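## Task

r1 begins in the delivery room and r2 in the mail room. The connecting door is locked, but a service window is open. Move the parcel from the delivery room's table onto the mail room's shelf, then release it and move the robots away from it. The parcel must stay on the shelf without any robot supporting it. A robot that tips over or ends up leaning means failure.

## Robot and tools

ROBOTS. r1 and r2 are identical Hello Robot Stretch 3 units. Each has a two-wheel differential base (0.33 m long, 0.34 m wide, with a small omni wheel at the back), a lift carriage on a vertical mast, and a telescoping arm that reaches out to the robot's RIGHT side. The wrist has yaw, pitch and roll, followed by a two-finger gripper. The base cannot move sideways, so to move the gripper forward or back you drive the base. A turn on the spot pivots about the midpoint of the drive wheels, 0.05 m behind the front edge. With the arm retracted and the wrist folded, the swept turning radius is 0.28 m. An unfolded, level gripper reaches outside that circle.

FRAMES. Each robot reports everything in its own base frame: origin on the floor between the drive wheels, x forward, y left, z up. hand_pose is the fingertip contact point in this frame. With all wrist joints at zero, that frame's x points up, y points back along the arm toward the mast, and z points to the robot's rear. base_odometry is measured from the base pose at the start of the scene and counts wheel rotation, so wheel slip shows up as travel. Heading is positive to the left, within -3.142 to 3.142. The robots do not share a frame. Their relative placement can only be judged from the images, lidar_m, wrist_depth_mm and head_depth_mm.

execute_actions. Arguments: "actions", a list holding either one action object or nothing; and optionally "cameras", a list of camera names (r1_head_camera, r1_nav_camera, r1_wrist_camera, r2_head_camera, r2_nav_camera, r2_wrist_camera, or "all"). Leaving "cameras" out, or setting it to null, returns every camera; [] returns none. The action is keyed "r1" and/or "r2", and each robot entry can contain:
- "base": exactly one command, given as a relative offset from where the base last measured itself. {"translate_m": d} drives straight by d metres, -1 to 1, with forward positive. {"rotate_rad": d} turns in place by d radians, -3.2 to 3.2, with counter-clockwise (left) positive.
- "joints": absolute targets, keyed by joint name. lift_m 0 to 1.1 (arm height on the mast). arm_m 0 to 0.52 (extension). wrist_yaw_rad -1.345 to 4.42 (0 points along the arm, positive swings toward the front, 3.0 folds the wrist over the base). wrist_pitch_rad -1.57 to 0.451 (0 is level, negative points the tips down). wrist_roll_rad -2.911 to 2.911. gripper_m -0.089 to 0.179 (larger opens wider; the real fingertip gap is about 0.007 smaller when nearly shut and 0.025 smaller when wide, and it is zero below 0.007). head_pan_rad -3.953 to 1.73 (-1.57 looks along the arm). head_tilt_rad -1.53 to 0.419 (negative looks down).
- "contact_limits": {"arm_m": effort percent, 1 to 100}. The arm motion halts with contact_stop once its effort reaches that level.
Every motion in the action starts at the same moment, and each action lasts 15 s at most. Any joint or robot you leave out may keep pushing toward its previous target. An unknown key or an out-of-range number causes the whole call to be refused. Base speed is 0.30 m/s and 1.9 rad/s only when the arm is stowed (lift_m below 0.30, arm_m below 0.03, wrist_yaw_rad above 2.54). Otherwise it is 0.10 m/s and 0.63 rad/s. Two robots given the same drive can travel distances that differ by up to 2.5 cm per metre.

wait: {"seconds": 0 to 10}. Sends no new commands and returns state and images. zoom_image: {"camera": name, "region": [x0, y0, x1, y1]} in pixels of that camera's most recent full image, with the origin at top-left and a maximum size of 504x504. finished_scene: {"scene": current scene number}. This ends the scene and cannot be undone, so only call it once the parcels are on the shelf, released, and the robots have moved away.

RESULT LINES. base_status and joint_status describe how each motion ended. done means reached; for the base it only means the wheels turned the full amount. off_target means it stopped short and may still be pushing. contact_stop, time_out and torque_fault mean the old target was dropped. After a contact_stop the arm or lift goes slack until you command it again. on_its_own reports uncommanded joints; "held at" there is the held target, not the actual position. joint_positions gives the current values. motor_effort is a percentage with sign (positive toward higher values, positive on the wheels means forward), with the peak in brackets; readings are noisy and biased. base_tilt gives forward/right lean in degrees and carries a fixed error of a few degrees. turned_by_wheels and turned_by_imu give rotation since the last result. lidar_m lists 12 sectors of 30 degrees each, going counter-clockwise from straight ahead (4th is left, 7th behind, 10th right). It scans a plane 0.17 m above the floor, "-" means nothing was seen, and parts of sectors 5, 6, 9 and 10 can be blocked by the robot itself. wrist_depth_mm and head_depth_mm are 7x7 grids of median depth in mm (head image is sideways). The "pictures" line lists the order of the images.

GRIPPING. To grip, command gripper_m below the object's width. To release, command at least 0.02 above the value where contact occurred. Neither the reading nor done tells you whether something is held, so check with the cameras.

HAZARDS. Never let the robots press against each other; once bases touch, even a few more millimetres is a hard press. Fold or unfold the wrist only with lift_m between 0.32 and 0.95, wrist_pitch_rad -0.4 and roll near 0. Keep pitch at -0.5 or lower when yaw is below -0.4. Pushing the arm into something solid with the gripper above about 0.45 m can tip the robot, and a second push is worse. Driving while the gripper is snagged, or backing into furniture, can also tip it. If base_tilt shows a lean, undo the move in small steps, free the gripper, and lower lift_m to about 0.2. A wrist servo under prolonged strain goes limp for 10 s. Avoid dropping parcels, slamming, and hard collisions. Loose objects may occasionally get nudged.

Each tool is called as a command line: name --argument value for each argument, lists and objects as JSON in quotes; but a table of rows of numbers goes row by row, as --pt "numbers of a row", without its own name.

## Session

I'll start by looking at the current state and all camera images.

execute_actions --actions '[]'

Scene clock: 0.00 s.
r1.base_odometry: x=+0.000 y=+0.000 heading=+0.000 (m, m, rad; r1's odometry frame)
r1.turned_by_wheels: +0.000 (rad since the last result)
r1.turned_by_imu: +0.000 (rad since the last result)
r1.base_tilt: forward=+0.7 right=+0.5 (deg)
r1.lidar_m: 3.42 1.04 1.04 3.43 1.32 0.93 0.87 0.88 1.18 1.33 1.36 1.81
r1.head_depth_mm: 1883 2856 3278 3268 3212 2883 2093 / 1875 2843 3380 3365 3349 3071 2069 / 1873 2893 3385 3334 3394 3017 2061 / 1903 2906 3288 3339 3336 3001 2068 / 1922 2928 3307 3296 3310 2951 2039 / 1918 2943 3253 3283 3308 2920 2040 / 1959 3015 3223 3273 3296 2926 2014
r1.base_status: not commanded
r1.joint_positions: lift_m=+0.339 arm_m=-0.003 wrist_yaw_rad=+3.151 wrist_pitch_rad=-0.500 wrist_roll_rad=+0.006 gripper_m=+0.037 head_pan_rad=+0.006 head_tilt_rad=+0.013
r1.joint_status: not commanded
r1.motor_effort: left_wheel=+1 right_wheel=-1 lift_m=+30 arm_m=-1 wrist_yaw_rad=+1 wrist_pitch_rad=+7 wrist_roll_rad=+0 gripper_m=+0 head_pan_rad=+0 head_tilt_rad=+2 (%)
r1.hand_pose: x=-0.0233 y=+0.0712 z=+0.3338 quat_wxyz=(+0.173, +0.686, +0.178, +0.684) (m; r1's base frame)
r1.wrist_depth_mm: - - - - - - - / - - - - - - - / 929 957 - - - - - / 744 759 764 778 793 808 824 / 618 629 633 639 648 657 661 / 526 531 552 551 552 551 556 / 461 - - - 464 483 482
r2.base_odometry: x=+0.000 y=+0.000 heading=+0.000 (m, m, rad; r2's odometry frame)
r2.turned_by_wheels: +0.000 (rad since the last result)
r2.turned_by_imu: +0.000 (rad since the last result)
r2.base_tilt: forward=+1.6 right=+0.6 (deg)
r2.lidar_m: 1.32 2.27 2.27 2.61 3.14 3.15 2.90 2.47 2.33 1.34 1.15 1.15
r2.head_depth_mm: 1240 1232 1226 1226 1216 1216 1207 / 1355 1345 1346 1339 1327 1326 1324 / 1498 1494 1477 1469 1465 1460 1463 / 1665 1664 1655 1651 1635 1635 1620 / 1803 1882 1875 1860 1848 1832 1818 / 1837 2176 2151 2131 2138 2131 2078 / 1832 2395 2392 2392 2360 2376 2295
r2.base_status: not commanded
r2.joint_positions: lift_m=+0.494 arm_m=-0.001 wrist_yaw_rad=+3.044 wrist_pitch_rad=-0.599 wrist_roll_rad=-0.014 gripper_m=+0.037 head_pan_rad=+0.003 head_tilt_rad=-0.002
r2.joint_status: not commanded
r2.motor_effort: left_wheel=+0 right_wheel=+0 lift_m=+43 arm_m=+0 wrist_yaw_rad=+0 wrist_pitch_rad=+4 wrist_roll_rad=+0 gripper_m=+0 head_pan_rad=+0 head_tilt_rad=+2 (%)
r2.hand_pose: x=-0.0020 y=+0.0527 z=+0.4687 quat_wxyz=(+0.240, +0.680, +0.178, +0.670) (m; r2's base frame)
r2.wrist_depth_mm: - - - - - - - / - - - - - - - / - - - - - - - / 927 933 912 925 901 882 900 / 805 786 - 784 790 763 768 / 697 693 - 688 681 676 676 / 618 616 - - 596 610 599
pictures: r1_head_camera (sideways: a quarter turn clockwise sets it upright), r1_nav_camera (sideways: a quarter turn counterclockwise sets it upright), r1_wrist_camera, r2_head_camera (sideways: a quarter turn clockwise sets it upright), r2_nav_camera (sideways: a quarter turn counterclockwise sets it upright), r2_wrist_camera
Images, in order (width x height): r1_head_camera 896x504, r1_nav_camera 672x504, r1_wrist_camera 644x364, r2_head_camera 896x504, r2_nav_camera 672x504, r2_wrist_camera 644x364.

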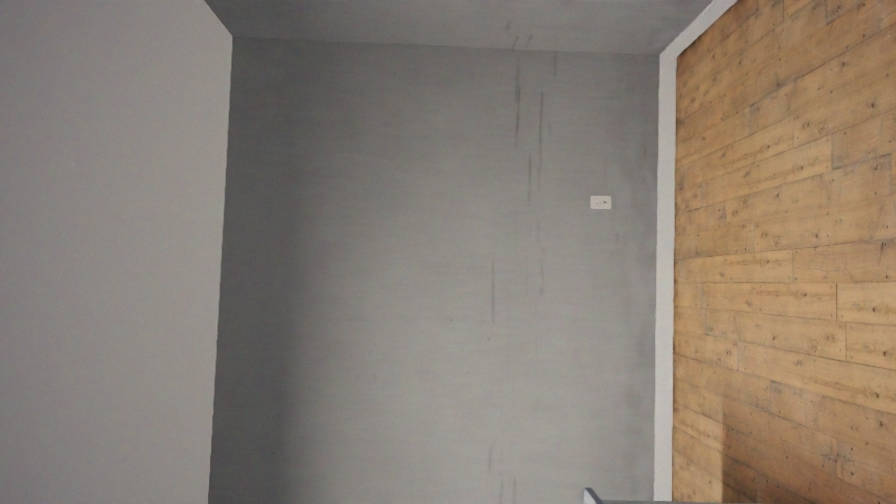

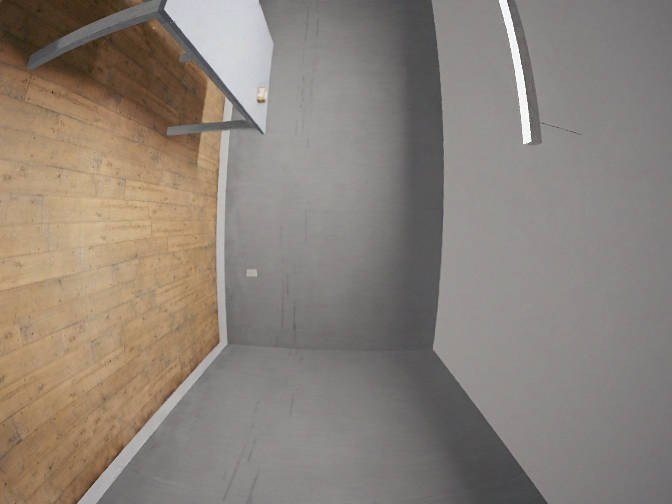

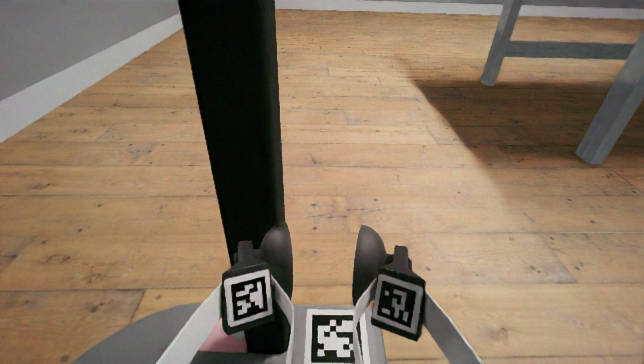

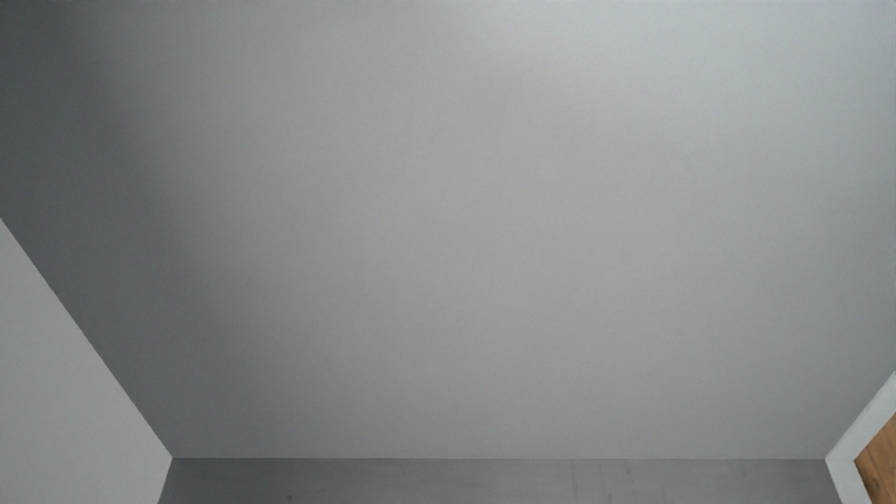

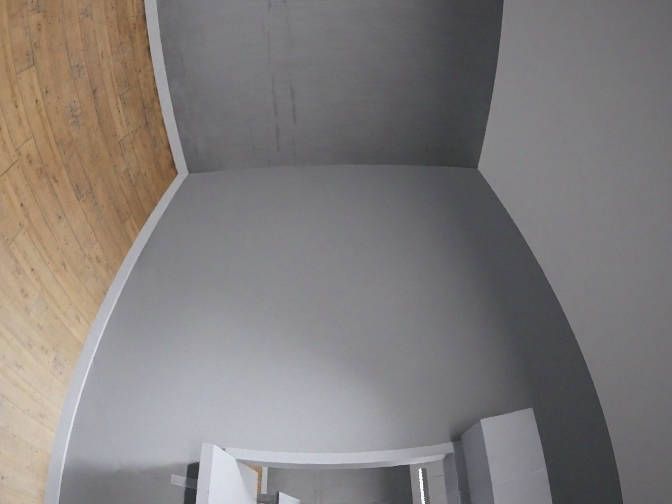

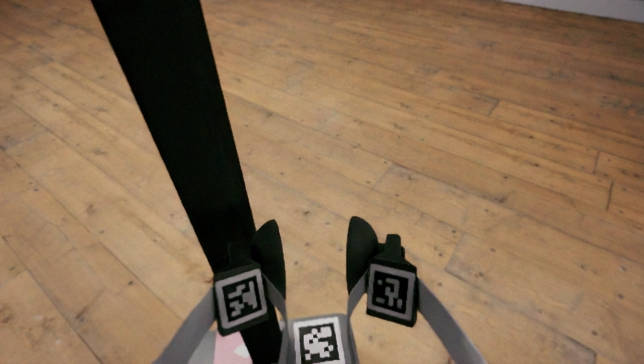

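zoom_image --camera "r1_nav_camera" --region '[150, 0, 350, 150]'

zoom_image --camera "r2_nav_camera" --region '[140, 380, 580, 504]'

Region (150, 0, 350, 150) of r1_nav_camera's 672x504 image, scaled by 2.520, with more detail than that image has; it fills the top 378 rows of this view, and the rest is white.

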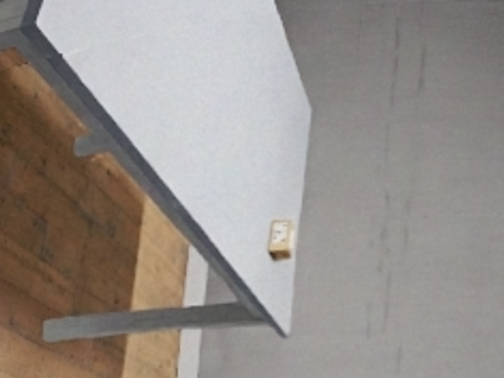

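Region (140, 380, 580, 504) of r2_nav_camera's 672x504 image, scaled by 1.145, with more detail than that image has; it fills the top 142 rows of this view, and the rest is white.

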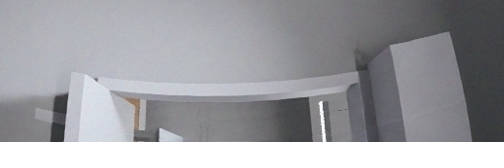

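execute_actions --actions '[{"r1": {"joints": {"head_pan_rad": 0.6, "head_tilt_rad": -0.4}}, "r2": {"joints": {"head_pan_rad": -1.0, "head_tilt_rad": -0.3}}}]' --cameras '["r1_head_camera", "r1_nav_camera", "r2_head_camera", "r2_nav_camera"]'

Scene clock: 7.07 s.
r1.base_odometry: x=+0.000 y=+0.000 heading=+0.000 (m, m, rad; r1's odometry frame)
r1.turned_by_wheels: +0.000 (rad since the last result)
r1.turned_by_imu: +0.000 (rad since the last result)
r1.base_tilt: forward=+0.9 right=+0.6 (deg)
r1.lidar_m: 3.43 1.04 1.04 3.43 1.32 0.94 0.87 0.88 1.18 1.33 1.37 1.81
r1.head_depth_mm: 2863 3015 3208 3146 2183 1654 1346 / 2957 3197 3350 2909 2153 1648 1344 / 3171 3351 2294 2891 2136 1638 1339 / 3377 3605 2246 2567 2149 1639 1327 / 3583 3824 2239 1346 2116 1621 1317 / 3754 - - 1255 1233 1517 1315 / 3741 - - 1322 1977 1612 1318
r1.base_status: not commanded
r1.joint_positions: lift_m=+0.339 arm_m=-0.003 wrist_yaw_rad=+3.151 wrist_pitch_rad=-0.500 wrist_roll_rad=+0.006 gripper_m=+0.037 head_pan_rad=+0.593 head_tilt_rad=-0.394
r1.joint_status: all done
r1.motor_effort: left_wheel=+1(0) right_wheel=+0(1) lift_m=+30(29) arm_m=-1(1) wrist_yaw_rad=+1(1) wrist_pitch_rad=+7(7) wrist_roll_rad=+0(0) gripper_m=+1(1) head_pan_rad=+3(25) head_tilt_rad=-2(27) (%)
r1.hand_pose: x=-0.0233 y=+0.0712 z=+0.3338 quat_wxyz=(+0.173, +0.686, +0.178, +0.684) (m; r1's base frame)
r1.wrist_depth_mm: - - - - - - - / - - - - - - - / 926 960 - - - - - / 751 763 760 789 790 811 817 / 617 619 634 637 648 656 665 / 530 536 553 552 561 559 563 / 458 - - - 465 480 484
r2.base_odometry: x=+0.000 y=+0.000 heading=+0.000 (m, m, rad; r2's odometry frame)
r2.turned_by_wheels: +0.000 (rad since the last result)
r2.turned_by_imu: +0.001 (rad since the last result)
r2.base_tilt: forward=+1.6 right=+0.5 (deg)
r2.lidar_m: 1.32 2.27 2.27 2.61 3.15 3.14 2.90 2.47 2.32 1.34 1.15 1.15
r2.head_depth_mm: 1116 1232 1263 1293 1337 1410 1492 / 1183 - - 1624 1299 1376 1460 / 1173 - - - 1144 1356 1425 / 3177 - - 3098 1149 1316 1384 / 3108 - - 3001 1153 1283 1356 / 3046 - - 2955 1083 1252 1315 / 2981 - - - 1090 1224 1286
r2.base_status: not commanded
r2.joint_positions: lift_m=+0.494 arm_m=-0.001 wrist_yaw_rad=+3.044 wrist_pitch_rad=-0.599 wrist_roll_rad=-0.014 gripper_m=+0.037 head_pan_rad=-0.993 head_tilt_rad=-0.296
r2.joint_status: all done
r2.motor_effort: left_wheel=-1(1) right_wheel=+0(0) lift_m=+43(43) arm_m=+0(1) wrist_yaw_rad=+0(0) wrist_pitch_rad=+4(4) wrist_roll_rad=+0(0) gripper_m=+0(1) head_pan_rad=-3(42) head_tilt_rad=-2(28) (%)
r2.hand_pose: x=-0.0020 y=+0.0527 z=+0.4687 quat_wxyz=(+0.240, +0.680, +0.178, +0.670) (m; r2's base frame)
r2.wrist_depth_mm: - - - - - - - / - - - - - - - / - - - - - - - / 915 918 918 921 931 892 906 / 796 792 - 801 792 768 780 / 688 688 - 682 684 674 683 / 620 619 - - 597 592 608
pictures: r1_head_camera (sideways: a quarter turn clockwise sets it upright), r1_nav_camera (sideways: a quarter turn counterclockwise sets it upright), r2_head_camera (sideways: a quarter turn clockwise sets it upright), r2_nav_camera (sideways: a quarter turn counterclockwise sets it upright)
camera_calibration (this result's frames):
r1_head_camera: T_world_to_cam=[[-0.321705, -0.229463, -0.918615, 1.216], [-0.552961, 0.833082, -0.0144471, 0.0271443], [0.768596, 0.50331, -0.39489, 0.466156], [0, 0, 0, 1]] pos_world=[0.0479174, 0.0217928, 1.30151]
r1_nav_camera: T_world_to_cam=[[0.282203, 0.236178, 0.929829, -1.17796], [0.52332, -0.850219, 0.0571294, -0.0197324], [0.804051, 0.470476, -0.363531, 0.426677], [0, 0, 0, 1]] pos_world=[-0.000318356, 0.0606913, 1.25154]
r2_head_camera: T_world_to_cam=[[-0.120053, 0.201461, -0.972111, 1.2839], [0.818626, 0.574049, 0.0178688, -0.0245407], [0.561639, -0.793651, -0.233838, 0.256823], [0, 0, 0, 1]] pos_world=[0.0299841, -0.0407421, 1.30859]
r2_nav_camera: T_world_to_cam=[[0.132068, -0.247051, 0.95996, -1.20672], [-0.811419, -0.583199, -0.0384574, 0.100148], [0.569349, -0.773851, -0.277484, 0.31066], [0, 0, 0, 1]] pos_world=[0.0637571, 0.000689893, 1.24846]
Images, in order (width x height): r1_head_camera 896x504, r1_nav_camera 672x504, r2_head_camera 896x504, r2_nav_camera 672x504.

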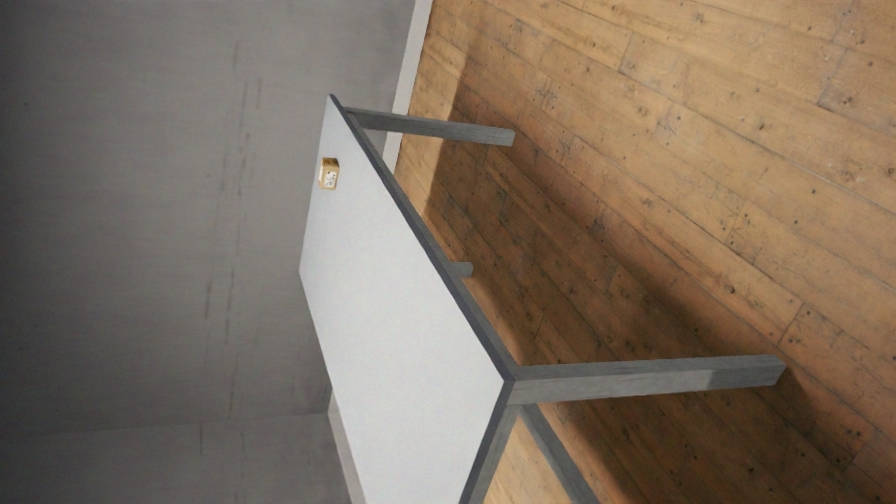

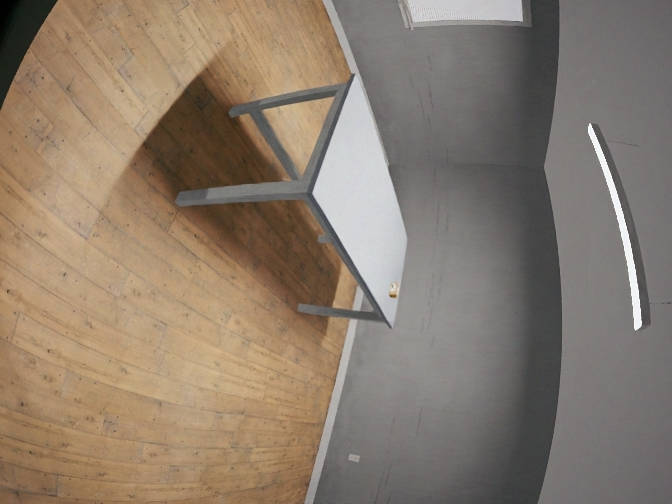

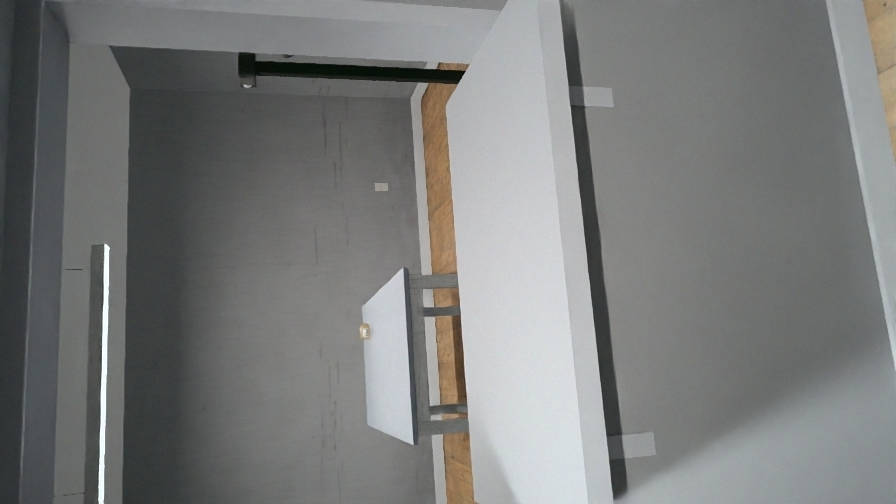

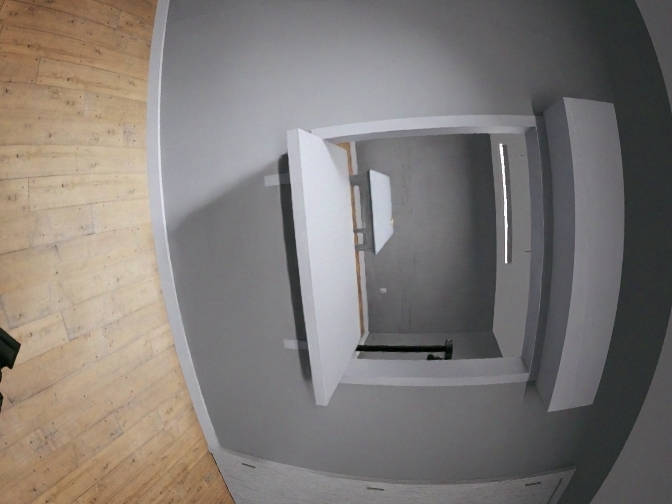

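zoom_image --camera "r1_head_camera" --region '[290, 80, 410, 200]'

zoom_image --camera "r2_head_camera" --region '[330, 240, 490, 460]'

Region (290, 80, 410, 200) of r1_head_camera's 896x504 image, scaled by 4.200, with more detail than that image has.

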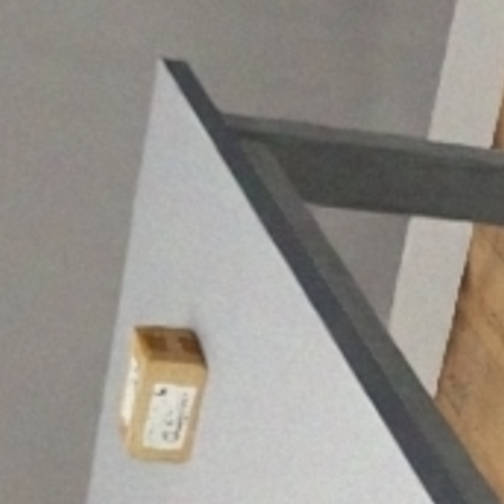

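Region (330, 240, 490, 460) of r2_head_camera's 896x504 image, scaled by 2.291, with more detail than that image has; it fills the left 367 columns of this view, and the rest is white.

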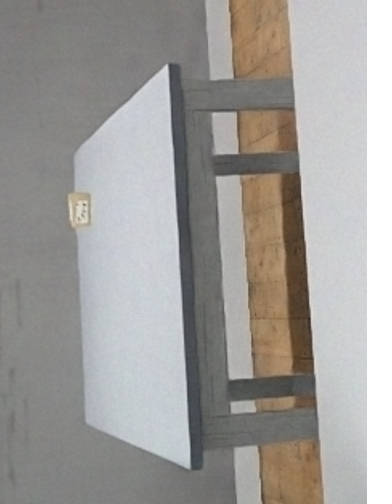

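zoom_image --camera "r2_nav_camera" --region '[250, 110, 410, 270]'

zoom_image --camera "r2_nav_camera" --region '[250, 270, 410, 430]'

Region (250, 110, 410, 270) of r2_nav_camera's 672x504 image, scaled by 3.150, with more detail than that image has.

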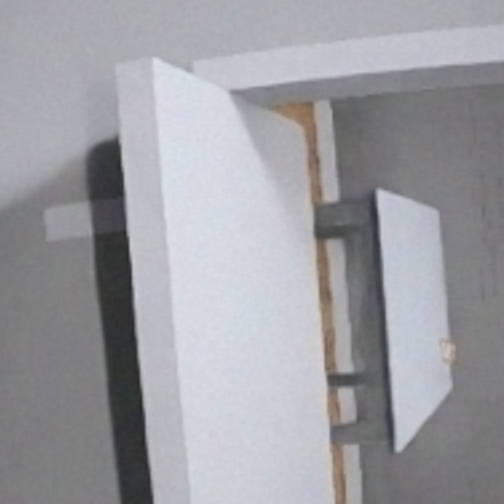

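Region (250, 270, 410, 430) of r2_nav_camera's 672x504 image, scaled by 3.150, with more detail than that image has.

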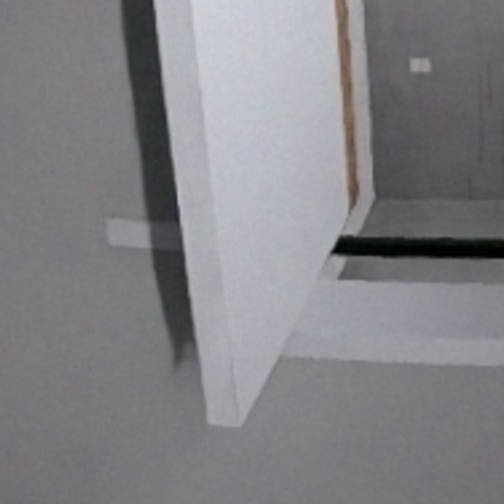

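execute_actions --actions '[{"r1": {"base": {"rotate_rad": 0.13}, "joints": {"lift_m": 0.28}}, "r2": {"joints": {"head_pan_rad": 1.5, "head_tilt_rad": -0.3}}}]' --cameras '["r1_head_camera", "r2_head_camera", "r2_nav_camera"]'

Scene clock: 109.27 s.
r1.base_odometry: x=+0.000 y=+0.000 heading=+0.130 (m, m, rad; r1's odometry frame)
r1.turned_by_wheels: +0.130 (rad since the last result)
r1.turned_by_imu: +0.131 (rad since the last result)
r1.base_tilt: forward=+0.9 right=+0.6 (deg)
r1.lidar_m: 2.31 1.04 1.55 2.64 1.17 0.91 0.87 0.93 1.34 1.33 1.42 2.07
r1.head_depth_mm: 2979 3136 3257 2969 2170 1669 1353 / 3151 3400 2322 2917 2144 1645 1331 / 3373 3632 2292 1586 2142 1632 1335 / 3715 - 2262 1354 2117 1632 1325 / - - - 1255 1253 1413 1324 / 3665 - - 1421 2009 1628 1317 / 3361 3560 3800 1520 1845 1612 1309
r1.base_status: done
r1.joint_positions: lift_m=+0.280 arm_m=-0.003 wrist_yaw_rad=+3.151 wrist_pitch_rad=-0.501 wrist_roll_rad=+0.006 gripper_m=+0.037 head_pan_rad=+0.593 head_tilt_rad=-0.395
r1.joint_status: all done
r1.motor_effort: left_wheel=-1(5) right_wheel=+1(3) lift_m=+22(26) arm_m=-1(1) wrist_yaw_rad=-1(0) wrist_pitch_rad=+7(7) wrist_roll_rad=+0(0) gripper_m=+0(1) head_pan_rad=+2(3) head_tilt_rad=-2(2) (%)
r1.hand_pose: x=-0.0233 y=+0.0712 z=+0.2749 quat_wxyz=(+0.173, +0.686, +0.178, +0.684) (m; r1's base frame)
r1.wrist_depth_mm: 905 - - - - - - / 930 - - - - - - / 838 840 - 892 890 906 915 / 657 660 671 679 704 709 721 / 539 542 555 557 573 571 575 / 460 497 - - 488 486 491 / - - - - - 417 422
r2.base_odometry: x=+0.000 y=+0.000 heading=+0.000 (m, m, rad; r2's odometry frame)
r2.turned_by_wheels: +0.000 (rad since the last result)
r2.turned_by_imu: +0.001 (rad since the last result)
r2.base_tilt: forward=+1.7 right=+0.5 (deg)
r2.lidar_m: 1.33 2.27 2.27 2.61 3.13 3.14 2.89 2.47 2.33 1.35 1.15 1.15
r2.head_depth_mm: 2171 2238 2335 2416 2528 2116 1619 / 2342 2409 2533 2654 2705 2113 1617 / 2516 2653 2758 2888 2927 2119 1624 / 2714 2859 3002 3199 3053 2112 1631 / 2979 3139 3323 3542 3083 2128 1643 / 3241 3486 3674 3883 3092 2133 1639 / 3230 3401 3489 3605 3137 2156 1653
r2.base_status: not commanded
r2.joint_positions: lift_m=+0.494 arm_m=-0.001 wrist_yaw_rad=+3.044 wrist_pitch_rad=-0.599 wrist_roll_rad=-0.014 gripper_m=+0.037 head_pan_rad=+1.493 head_tilt_rad=-0.296
r2.joint_status: all done
r2.motor_effort: left_wheel=-1(1) right_wheel=-1(0) lift_m=+43(43) arm_m=-1(0) wrist_yaw_rad=+0(1) wrist_pitch_rad=+4(4) wrist_roll_rad=+0(0) gripper_m=-1(0) head_pan_rad=+4(44) head_tilt_rad=-2(1) (%)
r2.hand_pose: x=-0.0020 y=+0.0527 z=+0.4687 quat_wxyz=(+0.240, +0.680, +0.178, +0.670) (m; r2's base frame)
r2.wrist_depth_mm: - - - - - - - / - - - - - - - / - - - - - - - / 956 916 948 896 909 896 899 / 783 802 - 801 801 778 770 / 696 689 - 694 687 681 673 / 615 626 - - 595 607 608
pictures: r1_head_camera (sideways: a quarter turn clockwise sets it upright), r2_head_camera (sideways: a quarter turn clockwise sets it upright), r2_nav_camera (sideways: a quarter turn counterclockwise sets it upright)
camera_calibration (this result's frames):
r1_head_camera: T_world_to_cam=[[-0.322063, -0.229751, -0.918417, 1.21575], [-0.553049, 0.833024, -0.0144505, 0.0271493], [0.768383, 0.503275, -0.39535, 0.466755], [0, 0, 0, 1]] pos_world=[0.0479151, 0.0217968, 1.30149]
r2_head_camera: T_world_to_cam=[[-0.027776, -0.233044, -0.972069, 1.28329], [-0.99885, 0.0444916, 0.0178748, -0.0134619], [0.0390833, 0.971448, -0.234012, 0.260237], [0, 0, 0, 1]] pos_world=[0.0120272, 0.0468546, 1.30858]
r2_nav_camera: T_world_to_cam=[[0.0460647, 0.276497, 0.95991, -1.20613], [0.99872, -0.0328479, -0.0384655, 0.089117], [0.0208955, 0.960453, -0.277656, 0.31423], [0, 0, 0, 1]] pos_world=[-0.040009, 0.0346147, 1.24845]
Images, in order (width x height): r1_head_camera 896x504, r2_head_camera 896x504, r2_nav_camera 672x504.

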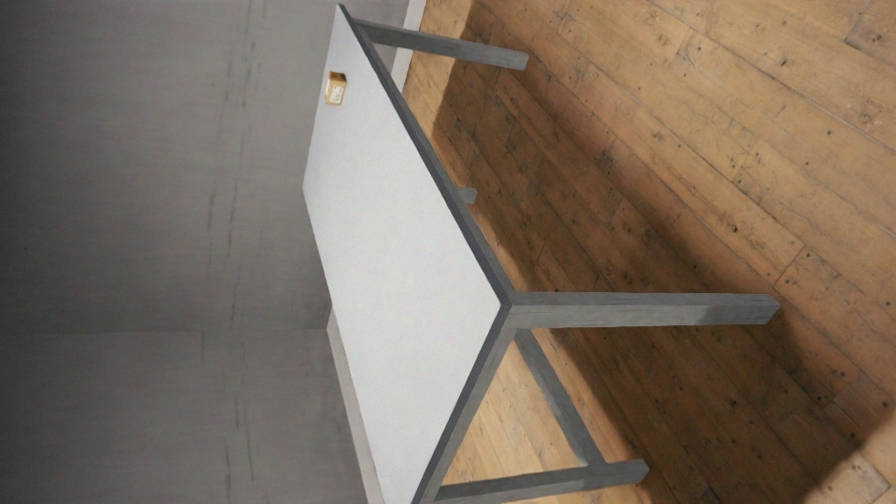

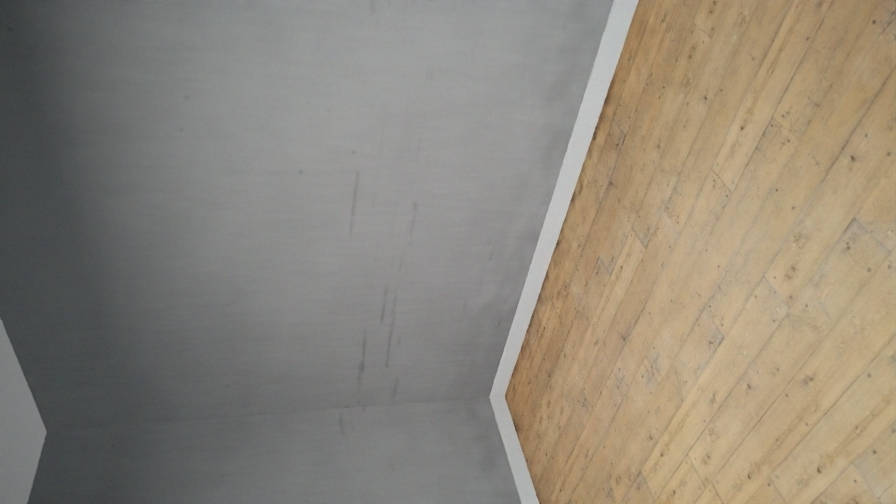

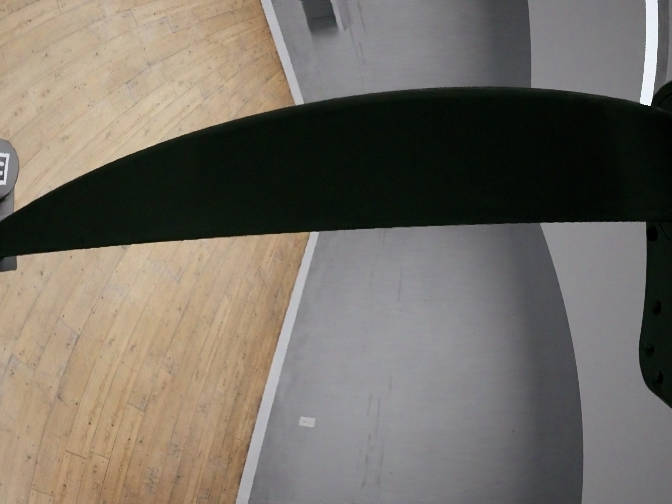

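execute_actions --actions '[{"r1": {"base": {"translate_m": 1.0}, "joints": {"head_pan_rad": 0.75, "head_tilt_rad": -0.55}}, "r2": {"joints": {"head_pan_rad": -3.85, "head_tilt_rad": -0.2}}}]' --cameras '["r1_head_camera", "r2_head_camera", "r2_nav_camera"]'

Scene clock: 117.00 s.
r1.base_odometry: x=+0.992 y=+0.129 heading=+0.130 (m, m, rad; r1's odometry frame)
r1.turned_by_wheels: +0.000 (rad since the last result)
r1.turned_by_imu: +0.007 (rad since the last result)
r1.base_tilt: forward=+0.9 right=+0.5 (deg)
r1.lidar_m: 2.43 1.34 1.28 0.64 0.66 1.91 1.87 1.86 1.45 1.42 1.52 2.23
r1.head_depth_mm: 2267 2447 2548 2185 1802 1466 1232 / 2472 2666 1410 2154 1691 1464 1222 / 2731 2904 1397 1149 1790 1454 1222 / 3012 3276 1384 1009 1778 1443 1214 / 3310 3630 1376 955 1720 1434 1214 / 3203 3479 1363 948 1591 1439 1206 / 2976 3231 1345 942 798 1432 1197
r1.base_status: done
r1.joint_positions: lift_m=+0.280 arm_m=-0.003 wrist_yaw_rad=+3.151 wrist_pitch_rad=-0.501 wrist_roll_rad=+0.006 gripper_m=+0.037 head_pan_rad=+0.743 head_tilt_rad=-0.543
r1.joint_status: all done
r1.motor_effort: left_wheel=-1(3) right_wheel=+1(5) lift_m=+22(22) arm_m=+0(1) wrist_yaw_rad=+2(0) wrist_pitch_rad=+8(8) wrist_roll_rad=+0(0) gripper_m=+1(1) head_pan_rad=+5(15) head_tilt_rad=-3(18) (%)
r1.hand_pose: x=-0.0233 y=+0.0712 z=+0.2749 quat_wxyz=(+0.173, +0.686, +0.178, +0.684) (m; r1's base frame)
r1.wrist_depth_mm: - - - - - - - / - - - - - - - / 832 844 - 894 899 901 913 / 659 662 673 680 697 696 710 / 539 544 551 564 576 574 578 / 463 493 - - 490 484 492 / - - - - - 418 426
r2.base_odometry: x=+0.000 y=+0.000 heading=+0.000 (m, m, rad; r2's odometry frame)
r2.turned_by_wheels: +0.000 (rad since the last result)
r2.turned_by_imu: +0.001 (rad since the last result)
r2.base_tilt: forward=+1.5 right=+0.7 (deg)
r2.lidar_m: 1.32 2.27 2.27 2.61 3.14 3.13 2.90 2.47 2.33 1.35 1.15 1.15
r2.head_depth_mm: - - - - - - - / 2893 3006 3122 3212 3295 2418 1781 / 2921 3073 3147 3200 3297 2397 1783 / 2900 3080 3162 3254 3381 2435 1792 / 2900 3086 3240 3292 3421 2439 1799 / 2883 3122 3260 3327 3495 2454 1806 / 2861 3119 3320 3442 3496 2473 1815
r2.base_status: not commanded
r2.joint_positions: lift_m=+0.494 arm_m=-0.001 wrist_yaw_rad=+3.044 wrist_pitch_rad=-0.599 wrist_roll_rad=-0.014 gripper_m=+0.037 head_pan_rad=-3.843 head_tilt_rad=-0.211
r2.joint_status: all done
r2.motor_effort: left_wheel=-1(1) right_wheel=+0(0) lift_m=+43(43) arm_m=+0(0) wrist_yaw_rad=+0(0) wrist_pitch_rad=+4(4) wrist_roll_rad=+0(0) gripper_m=+0(0) head_pan_rad=-3(42) head_tilt_rad=+7(19) (%)
r2.hand_pose: x=-0.0020 y=+0.0527 z=+0.4687 quat_wxyz=(+0.240, +0.680, +0.178, +0.670) (m; r2's base frame)
r2.wrist_depth_mm: - - - - - - - / - - - - - - - / - - - - - - - / 930 924 928 925 898 875 900 / 809 795 - 790 801 780 781 / 684 692 - 681 678 670 669 / 613 609 - - 599 605 599
pictures: r1_head_camera (sideways: a quarter turn clockwise sets it upright), r2_head_camera (sideways: a quarter turn clockwise sets it upright), r2_nav_camera (sideways: a quarter turn counterclockwise sets it upright)
camera_calibration (this result's frames):
r1_head_camera: T_world_to_cam=[[-0.380983, -0.364276, -0.849797, 1.1266], [-0.672969, 0.739513, -0.015294, 0.028976], [0.634007, 0.56606, -0.526888, 0.638735], [0, 0, 0, 1]] pos_world=[0.0437535, 0.0274028, 1.29437]
r2_head_camera: T_world_to_cam=[[0.10938, -0.104818, -0.988458, 1.30389], [-0.617991, -0.786043, 0.0149682, -0.0120029], [-0.778539, 0.609221, -0.150753, 0.156852], [0, 0, 0, 1]] pos_world=[-0.0279215, 0.0316784, 1.31267]
r2_nav_camera: T_world_to_cam=[[-0.134656, 0.145589, 0.980139, -1.23147], [0.607157, 0.793832, -0.0345008, 0.0863481], [-0.783088, 0.590453, -0.19529, 0.211929], [0, 0, 0, 1]] pos_world=[-0.0522927, -0.0143918, 1.25138]
Images, in order (width x height): r1_head_camera 896x504, r2_head_camera 896x504, r2_nav_camera 672x504.

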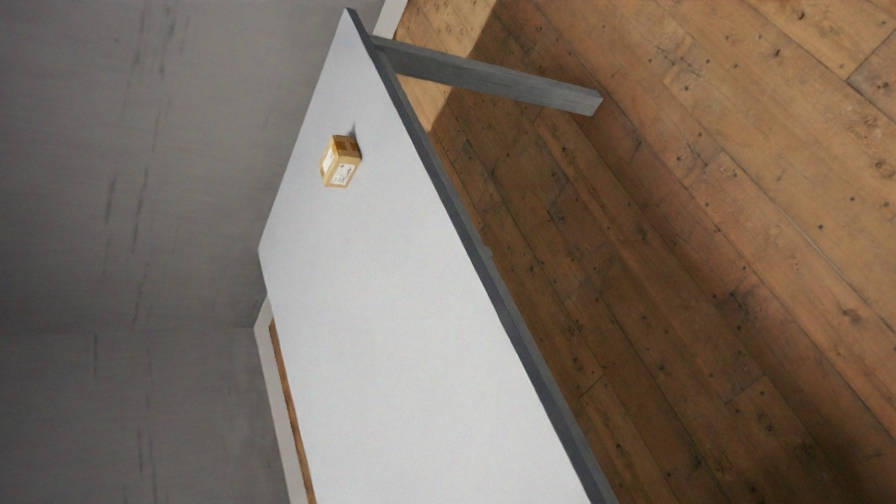

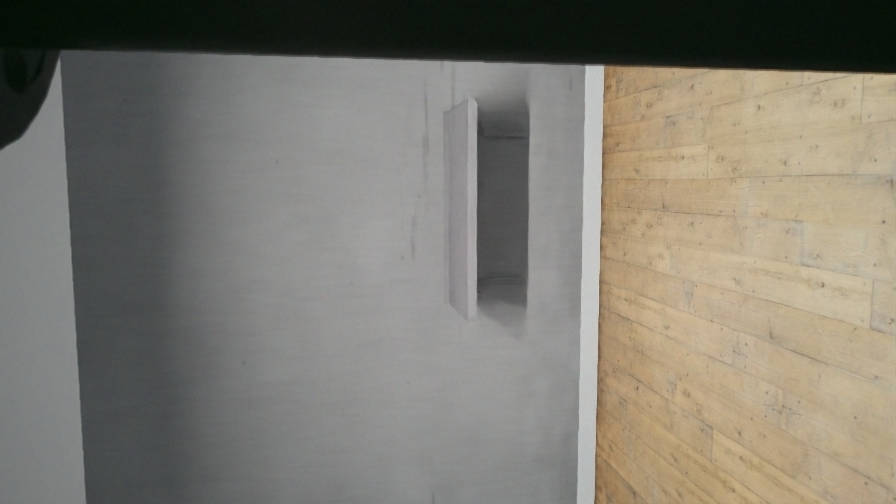

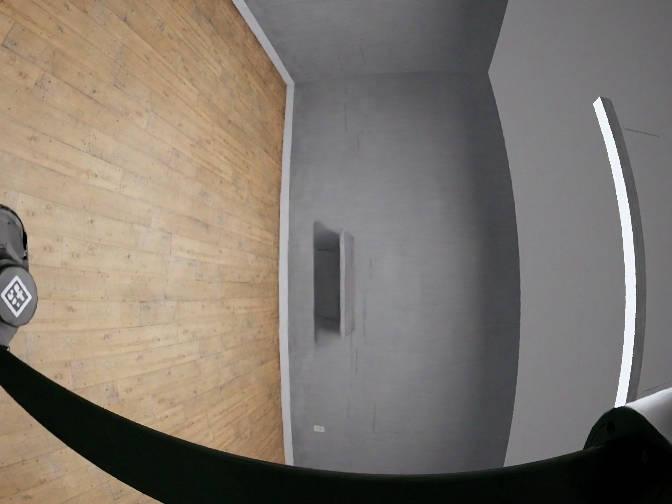

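zoom_image --camera "r2_head_camera" --region '[400, 70, 640, 350]'

zoom_image --camera "r1_head_camera" --region '[290, 100, 410, 220]'

Region (400, 70, 640, 350) of r2_head_camera's 896x504 image, scaled by 1.800, with more detail than that image has; it fills the left 432 columns of this view, and the rest is white.

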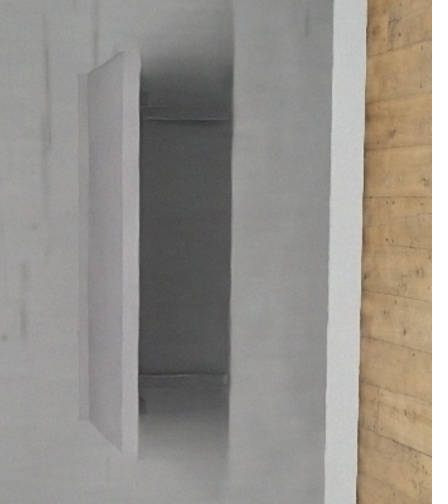

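Region (290, 100, 410, 220) of r1_head_camera's 896x504 image, scaled by 4.200, with more detail than that image has.

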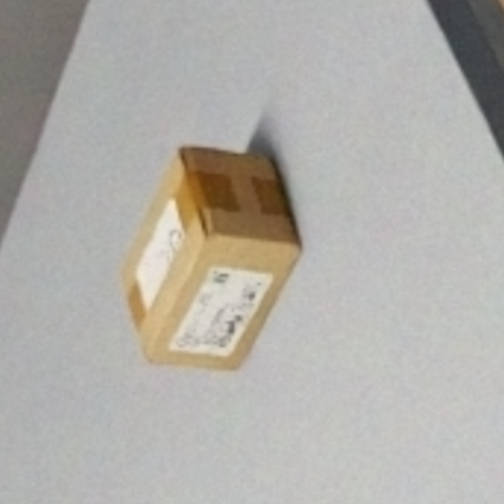

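execute_actions --actions '[{"r1": {"base": {"translate_m": 0.85}, "joints": {"wrist_pitch_rad": -0.4}}, "r2": {"base": {"rotate_rad": 1.69}, "joints": {"head_pan_rad": -1.57, "head_tilt_rad": -0.4, "wrist_pitch_rad": -0.4}}}]' --cameras '[]'

Scene clock: 178.17 s.
r1.base_odometry: x=+1.834 y=+0.239 heading=+0.130 (m, m, rad; r1's odometry frame)
r1.turned_by_wheels: +0.000 (rad since the last result)
r1.turned_by_imu: +0.006 (rad since the last result)
r1.base_tilt: forward=+0.8 right=+0.6 (deg)
r1.lidar_m: 1.59 1.71 0.63 1.18 1.27 1.17 2.73 1.95 1.52 1.50 1.61 1.61
r1.head_depth_mm: 1475 1602 1716 1841 1807 1457 1228 / 1603 1736 1923 2048 1800 1449 1225 / 1768 1930 2097 2223 1789 1448 1222 / 1956 2158 2392 2332 1791 1443 1206 / 2176 2436 2777 2289 852 1031 1176 / 2510 2830 3086 2177 775 1421 1214 / 2847 3155 3200 941 726 1387 1210
r1.base_status: done
r1.joint_positions: lift_m=+0.280 arm_m=-0.003 wrist_yaw_rad=+3.151 wrist_pitch_rad=-0.421 wrist_roll_rad=+0.006 gripper_m=+0.037 head_pan_rad=+0.743 head_tilt_rad=-0.544
r1.joint_status: all done
r1.motor_effort: left_wheel=+0(5) right_wheel=+0(5) lift_m=+22(22) arm_m=-1(1) wrist_yaw_rad=+1(0) wrist_pitch_rad=+12(13) wrist_roll_rad=+0(0) gripper_m=+0(0) head_pan_rad=+2(3) head_tilt_rad=-3(3) (%)
r1.hand_pose: x=-0.0234 y=+0.0819 z=+0.2923 quat_wxyz=(+0.145, +0.692, +0.151, +0.690) (m; r1's base frame)
r1.wrist_depth_mm: - - - - - - 515 / - - - - - - 570 / - - - - - - - / 750 765 768 784 804 760 826 / 596 603 609 622 630 639 647 / 498 505 530 528 533 528 534 / 439 - - - 431 445 455
r2.base_odometry: x=+0.000 y=+0.000 heading=+1.690 (m, m, rad; r2's odometry frame)
r2.turned_by_wheels: +1.690 (rad since the last result)
r2.turned_by_imu: +1.707 (rad since the last result)
r2.base_tilt: forward=+1.4 right=+0.6 (deg)
r2.lidar_m: 2.83 3.13 3.15 2.71 2.46 1.91 1.26 1.15 1.16 1.43 2.27 2.28
r2.head_depth_mm: 1190 1255 1321 1388 1471 1559 1471 / 1306 1388 1465 1550 1653 1727 1474 / 1450 1543 1660 1761 1887 1864 1482 / 1643 1765 1886 2050 2176 1872 1489 / 1868 2010 2180 2406 2449 1877 1487 / 2147 2294 2441 2581 2542 1884 1499 / 2088 2205 2292 2410 2459 1896 1501
r2.base_status: done
r2.joint_positions: lift_m=+0.494 arm_m=-0.001 wrist_yaw_rad=+3.044 wrist_pitch_rad=-0.422 wrist_roll_rad=-0.014 gripper_m=+0.037 head_pan_rad=-1.577 head_tilt_rad=-0.395
r2.joint_status: all done
r2.motor_effort: left_wheel=-2(6) right_wheel=+2(6) lift_m=+43(43) arm_m=-1(1) wrist_yaw_rad=+1(0) wrist_pitch_rad=+7(6) wrist_roll_rad=+0(0) gripper_m=+0(0) head_pan_rad=+3(41) head_tilt_rad=-3(24) (%)
r2.hand_pose: x=+0.0005 y=+0.0785 z=+0.5062 quat_wxyz=(+0.181, +0.693, +0.116, +0.689) (m; r2's base frame)
r2.wrist_depth_mm: - - - - - - - / - - - - - - - / - - - - - - - / - - - - - - - / 994 977 - 956 998 928 942 / 808 811 - 793 796 784 792 / 698 707 - 698 675 679 680
pictures: none
No camera images: the call's "cameras" was empty. Leave "cameras" out to get every camera's image.

execute_actions --actions '[{"r1": {"base": {"rotate_rad": 2.90}, "joints": {"lift_m": 0.80, "wrist_yaw_rad": 0.0, "head_pan_rad": -1.57, "head_tilt_rad": -0.7}}, "r2": {"base": {"translate_m": -0.42}, "joints": {"lift_m": 0.93, "wrist_yaw_rad": 0.0}}}]' --cameras '["r1_head_camera", "r1_wrist_camera"]'

Scene clock: 200.00 s.
r1.base_odometry: x=+1.834 y=+0.239 heading=+3.030 (m, m, rad; r1's odometry frame)
r1.turned_by_wheels: +2.900 (rad since the last result)
r1.turned_by_imu: +2.916 (rad since the last result)
r1.base_tilt: forward=+1.0 right=+0.7 (deg)
r1.lidar_m: 2.73 2.52 1.64 1.50 1.52 1.73 1.59 1.60 0.64 1.18 1.20 1.17
r1.head_depth_mm: 2915 3132 2497 799 1495 1367 - / 2856 3129 1024 795 1452 1139 - / 2817 3124 1017 788 1562 1344 - / 2803 3125 1015 777 1511 - - / 2728 3036 1006 783 1470 1313 1140 / 2742 3016 1002 776 1471 1315 1135 / 2670 3015 995 774 1445 1301 1132
r1.base_status: done
r1.joint_positions: lift_m=+0.800 arm_m=-0.003 wrist_yaw_rad=+0.002 wrist_pitch_rad=-0.420 wrist_roll_rad=+0.006 gripper_m=+0.037 head_pan_rad=-1.563 head_tilt_rad=-0.691
r1.joint_status: all done
r1.motor_effort: left_wheel=+0(9) right_wheel=+0(5) lift_m=+36(36) arm_m=-1(1) wrist_yaw_rad=-3(5) wrist_pitch_rad=+11(12) wrist_roll_rad=+0(0) gripper_m=+1(1) head_pan_rad=-3(29) head_tilt_rad=-5(20) (%)
r1.hand_pose: x=-0.0212 y=-0.3662 z=+0.8118 quat_wxyz=(+0.690, +0.148, -0.693, -0.148) (m; r1's base frame)
r1.wrist_depth_mm: - - - - - - - / 634 657 676 694 809 - - / 423 429 437 418 460 502 - / 316 321 324 331 337 350 - / 330 345 361 382 - 433 - / - - - - - - - / 945 974 950 - 951 - -
r2.base_odometry: x=+0.050 y=-0.417 heading=+1.690 (m, m, rad; r2's odometry frame)
r2.turned_by_wheels: +0.000 (rad since the last result)
r2.turned_by_imu: -0.002 (rad since the last result)
r2.base_tilt: forward=+1.6 right=+0.6 (deg)
r2.lidar_m: 3.12 3.47 3.49 2.40 2.22 1.34 0.90 0.82 0.83 1.02 2.05 2.55
r2.head_depth_mm: 840 881 925 968 795 1098 1150 / 923 973 1032 1092 1154 1239 1288 / 1021 1083 1157 1239 1329 1428 - / 1150 1226 1322 1424 1556 1689 1484 / 1315 1414 1536 1685 1857 1843 1485 / 1530 1664 1839 2046 2253 1884 1486 / 1831 2039 2299 2609 2567 1890 1493
r2.base_status: done
r2.joint_positions: lift_m=+0.929 arm_m=-0.001 wrist_yaw_rad=+0.003 wrist_pitch_rad=-0.421 wrist_roll_rad=-0.014 gripper_m=+0.037 head_pan_rad=-1.577 head_tilt_rad=-0.395
r2.joint_status: all done
r2.motor_effort: left_wheel=-1(6) right_wheel=+1(2) lift_m=+58(62) arm_m=-1(1) wrist_yaw_rad=-2(2) wrist_pitch_rad=+6(6) wrist_roll_rad=+0(0) gripper_m=+0(1) head_pan_rad=+4(4) head_tilt_rad=-3(3) (%)
r2.hand_pose: x=-0.0209 y=-0.3684 z=+0.9415 quat_wxyz=(+0.697, +0.150, -0.686, -0.146) (m; r2's base frame)
r2.wrist_depth_mm: - - - 962 722 723 - / - - - - 593 540 533 / - - - - 837 437 387 / - - - - 899 711 574 / - - - - 964 744 612 / - - - - 987 802 654 / - - - - - 841 681
pictures: r1_head_camera (sideways: a quarter turn clockwise sets it upright), r1_wrist_camera
camera_calibration (this result's frames):
r1_head_camera: T_world_to_cam=[[-0.0156563, 0.646386, -0.76285, 1.01102], [0.99986, 0.0055718, -0.0157994, 0.0194268], [-0.00596209, -0.76299, -0.646382, 0.798094], [0, 0, 0, 1]] pos_world=[0.00116311, -0.0446801, 1.28744]
r1_wrist_camera: T_world_to_cam=[[-0.999649, -0.0144524, 0.0222037, -0.047081], [-0.0264881, 0.52924, -0.848059, 0.921252], [0.000505419, -0.848349, -0.529437, 0.280893], [0, 0, 0, 1]] pos_world=[-0.0228041, -0.249949, 0.931036]
Images, in order (width x height): r1_head_camera 896x504, r1_wrist_camera 644x364.

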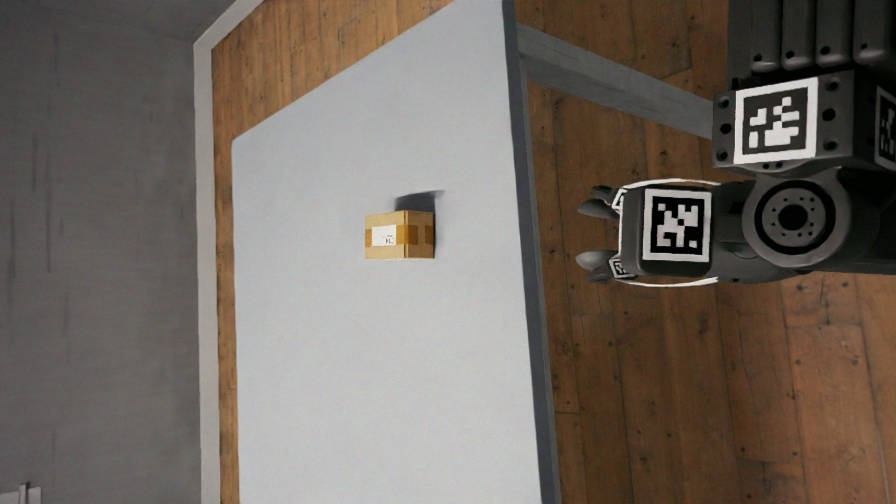

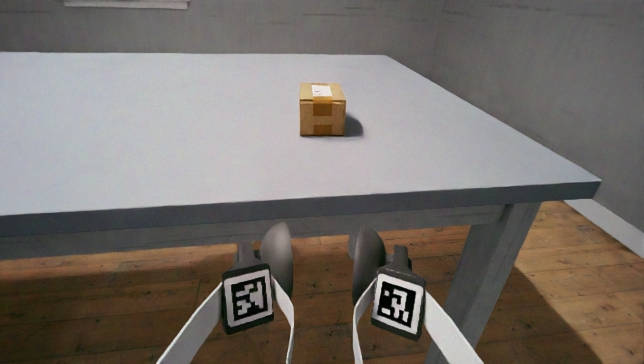

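zoom_image --camera "r1_wrist_camera" --region '[270, 60, 380, 160]'

zoom_image --camera "r1_head_camera" --region '[340, 170, 640, 310]'

Region (270, 60, 380, 160) of r1_wrist_camera's 644x364 image, scaled by 4.582; it fills the top 458 rows of this view, and the rest is white.

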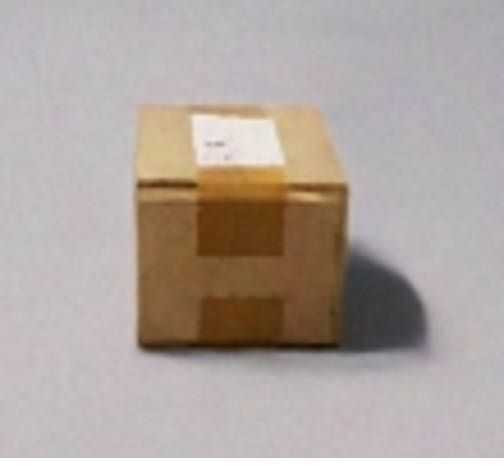

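Region (340, 170, 640, 310) of r1_head_camera's 896x504 image, scaled by 1.680, with more detail than that image has; it fills the top 235 rows of this view, and the rest is white.

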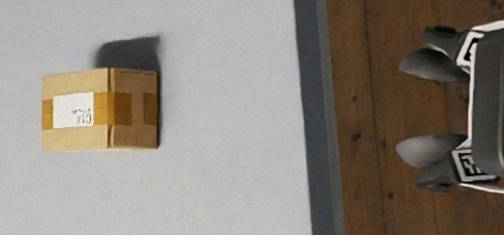

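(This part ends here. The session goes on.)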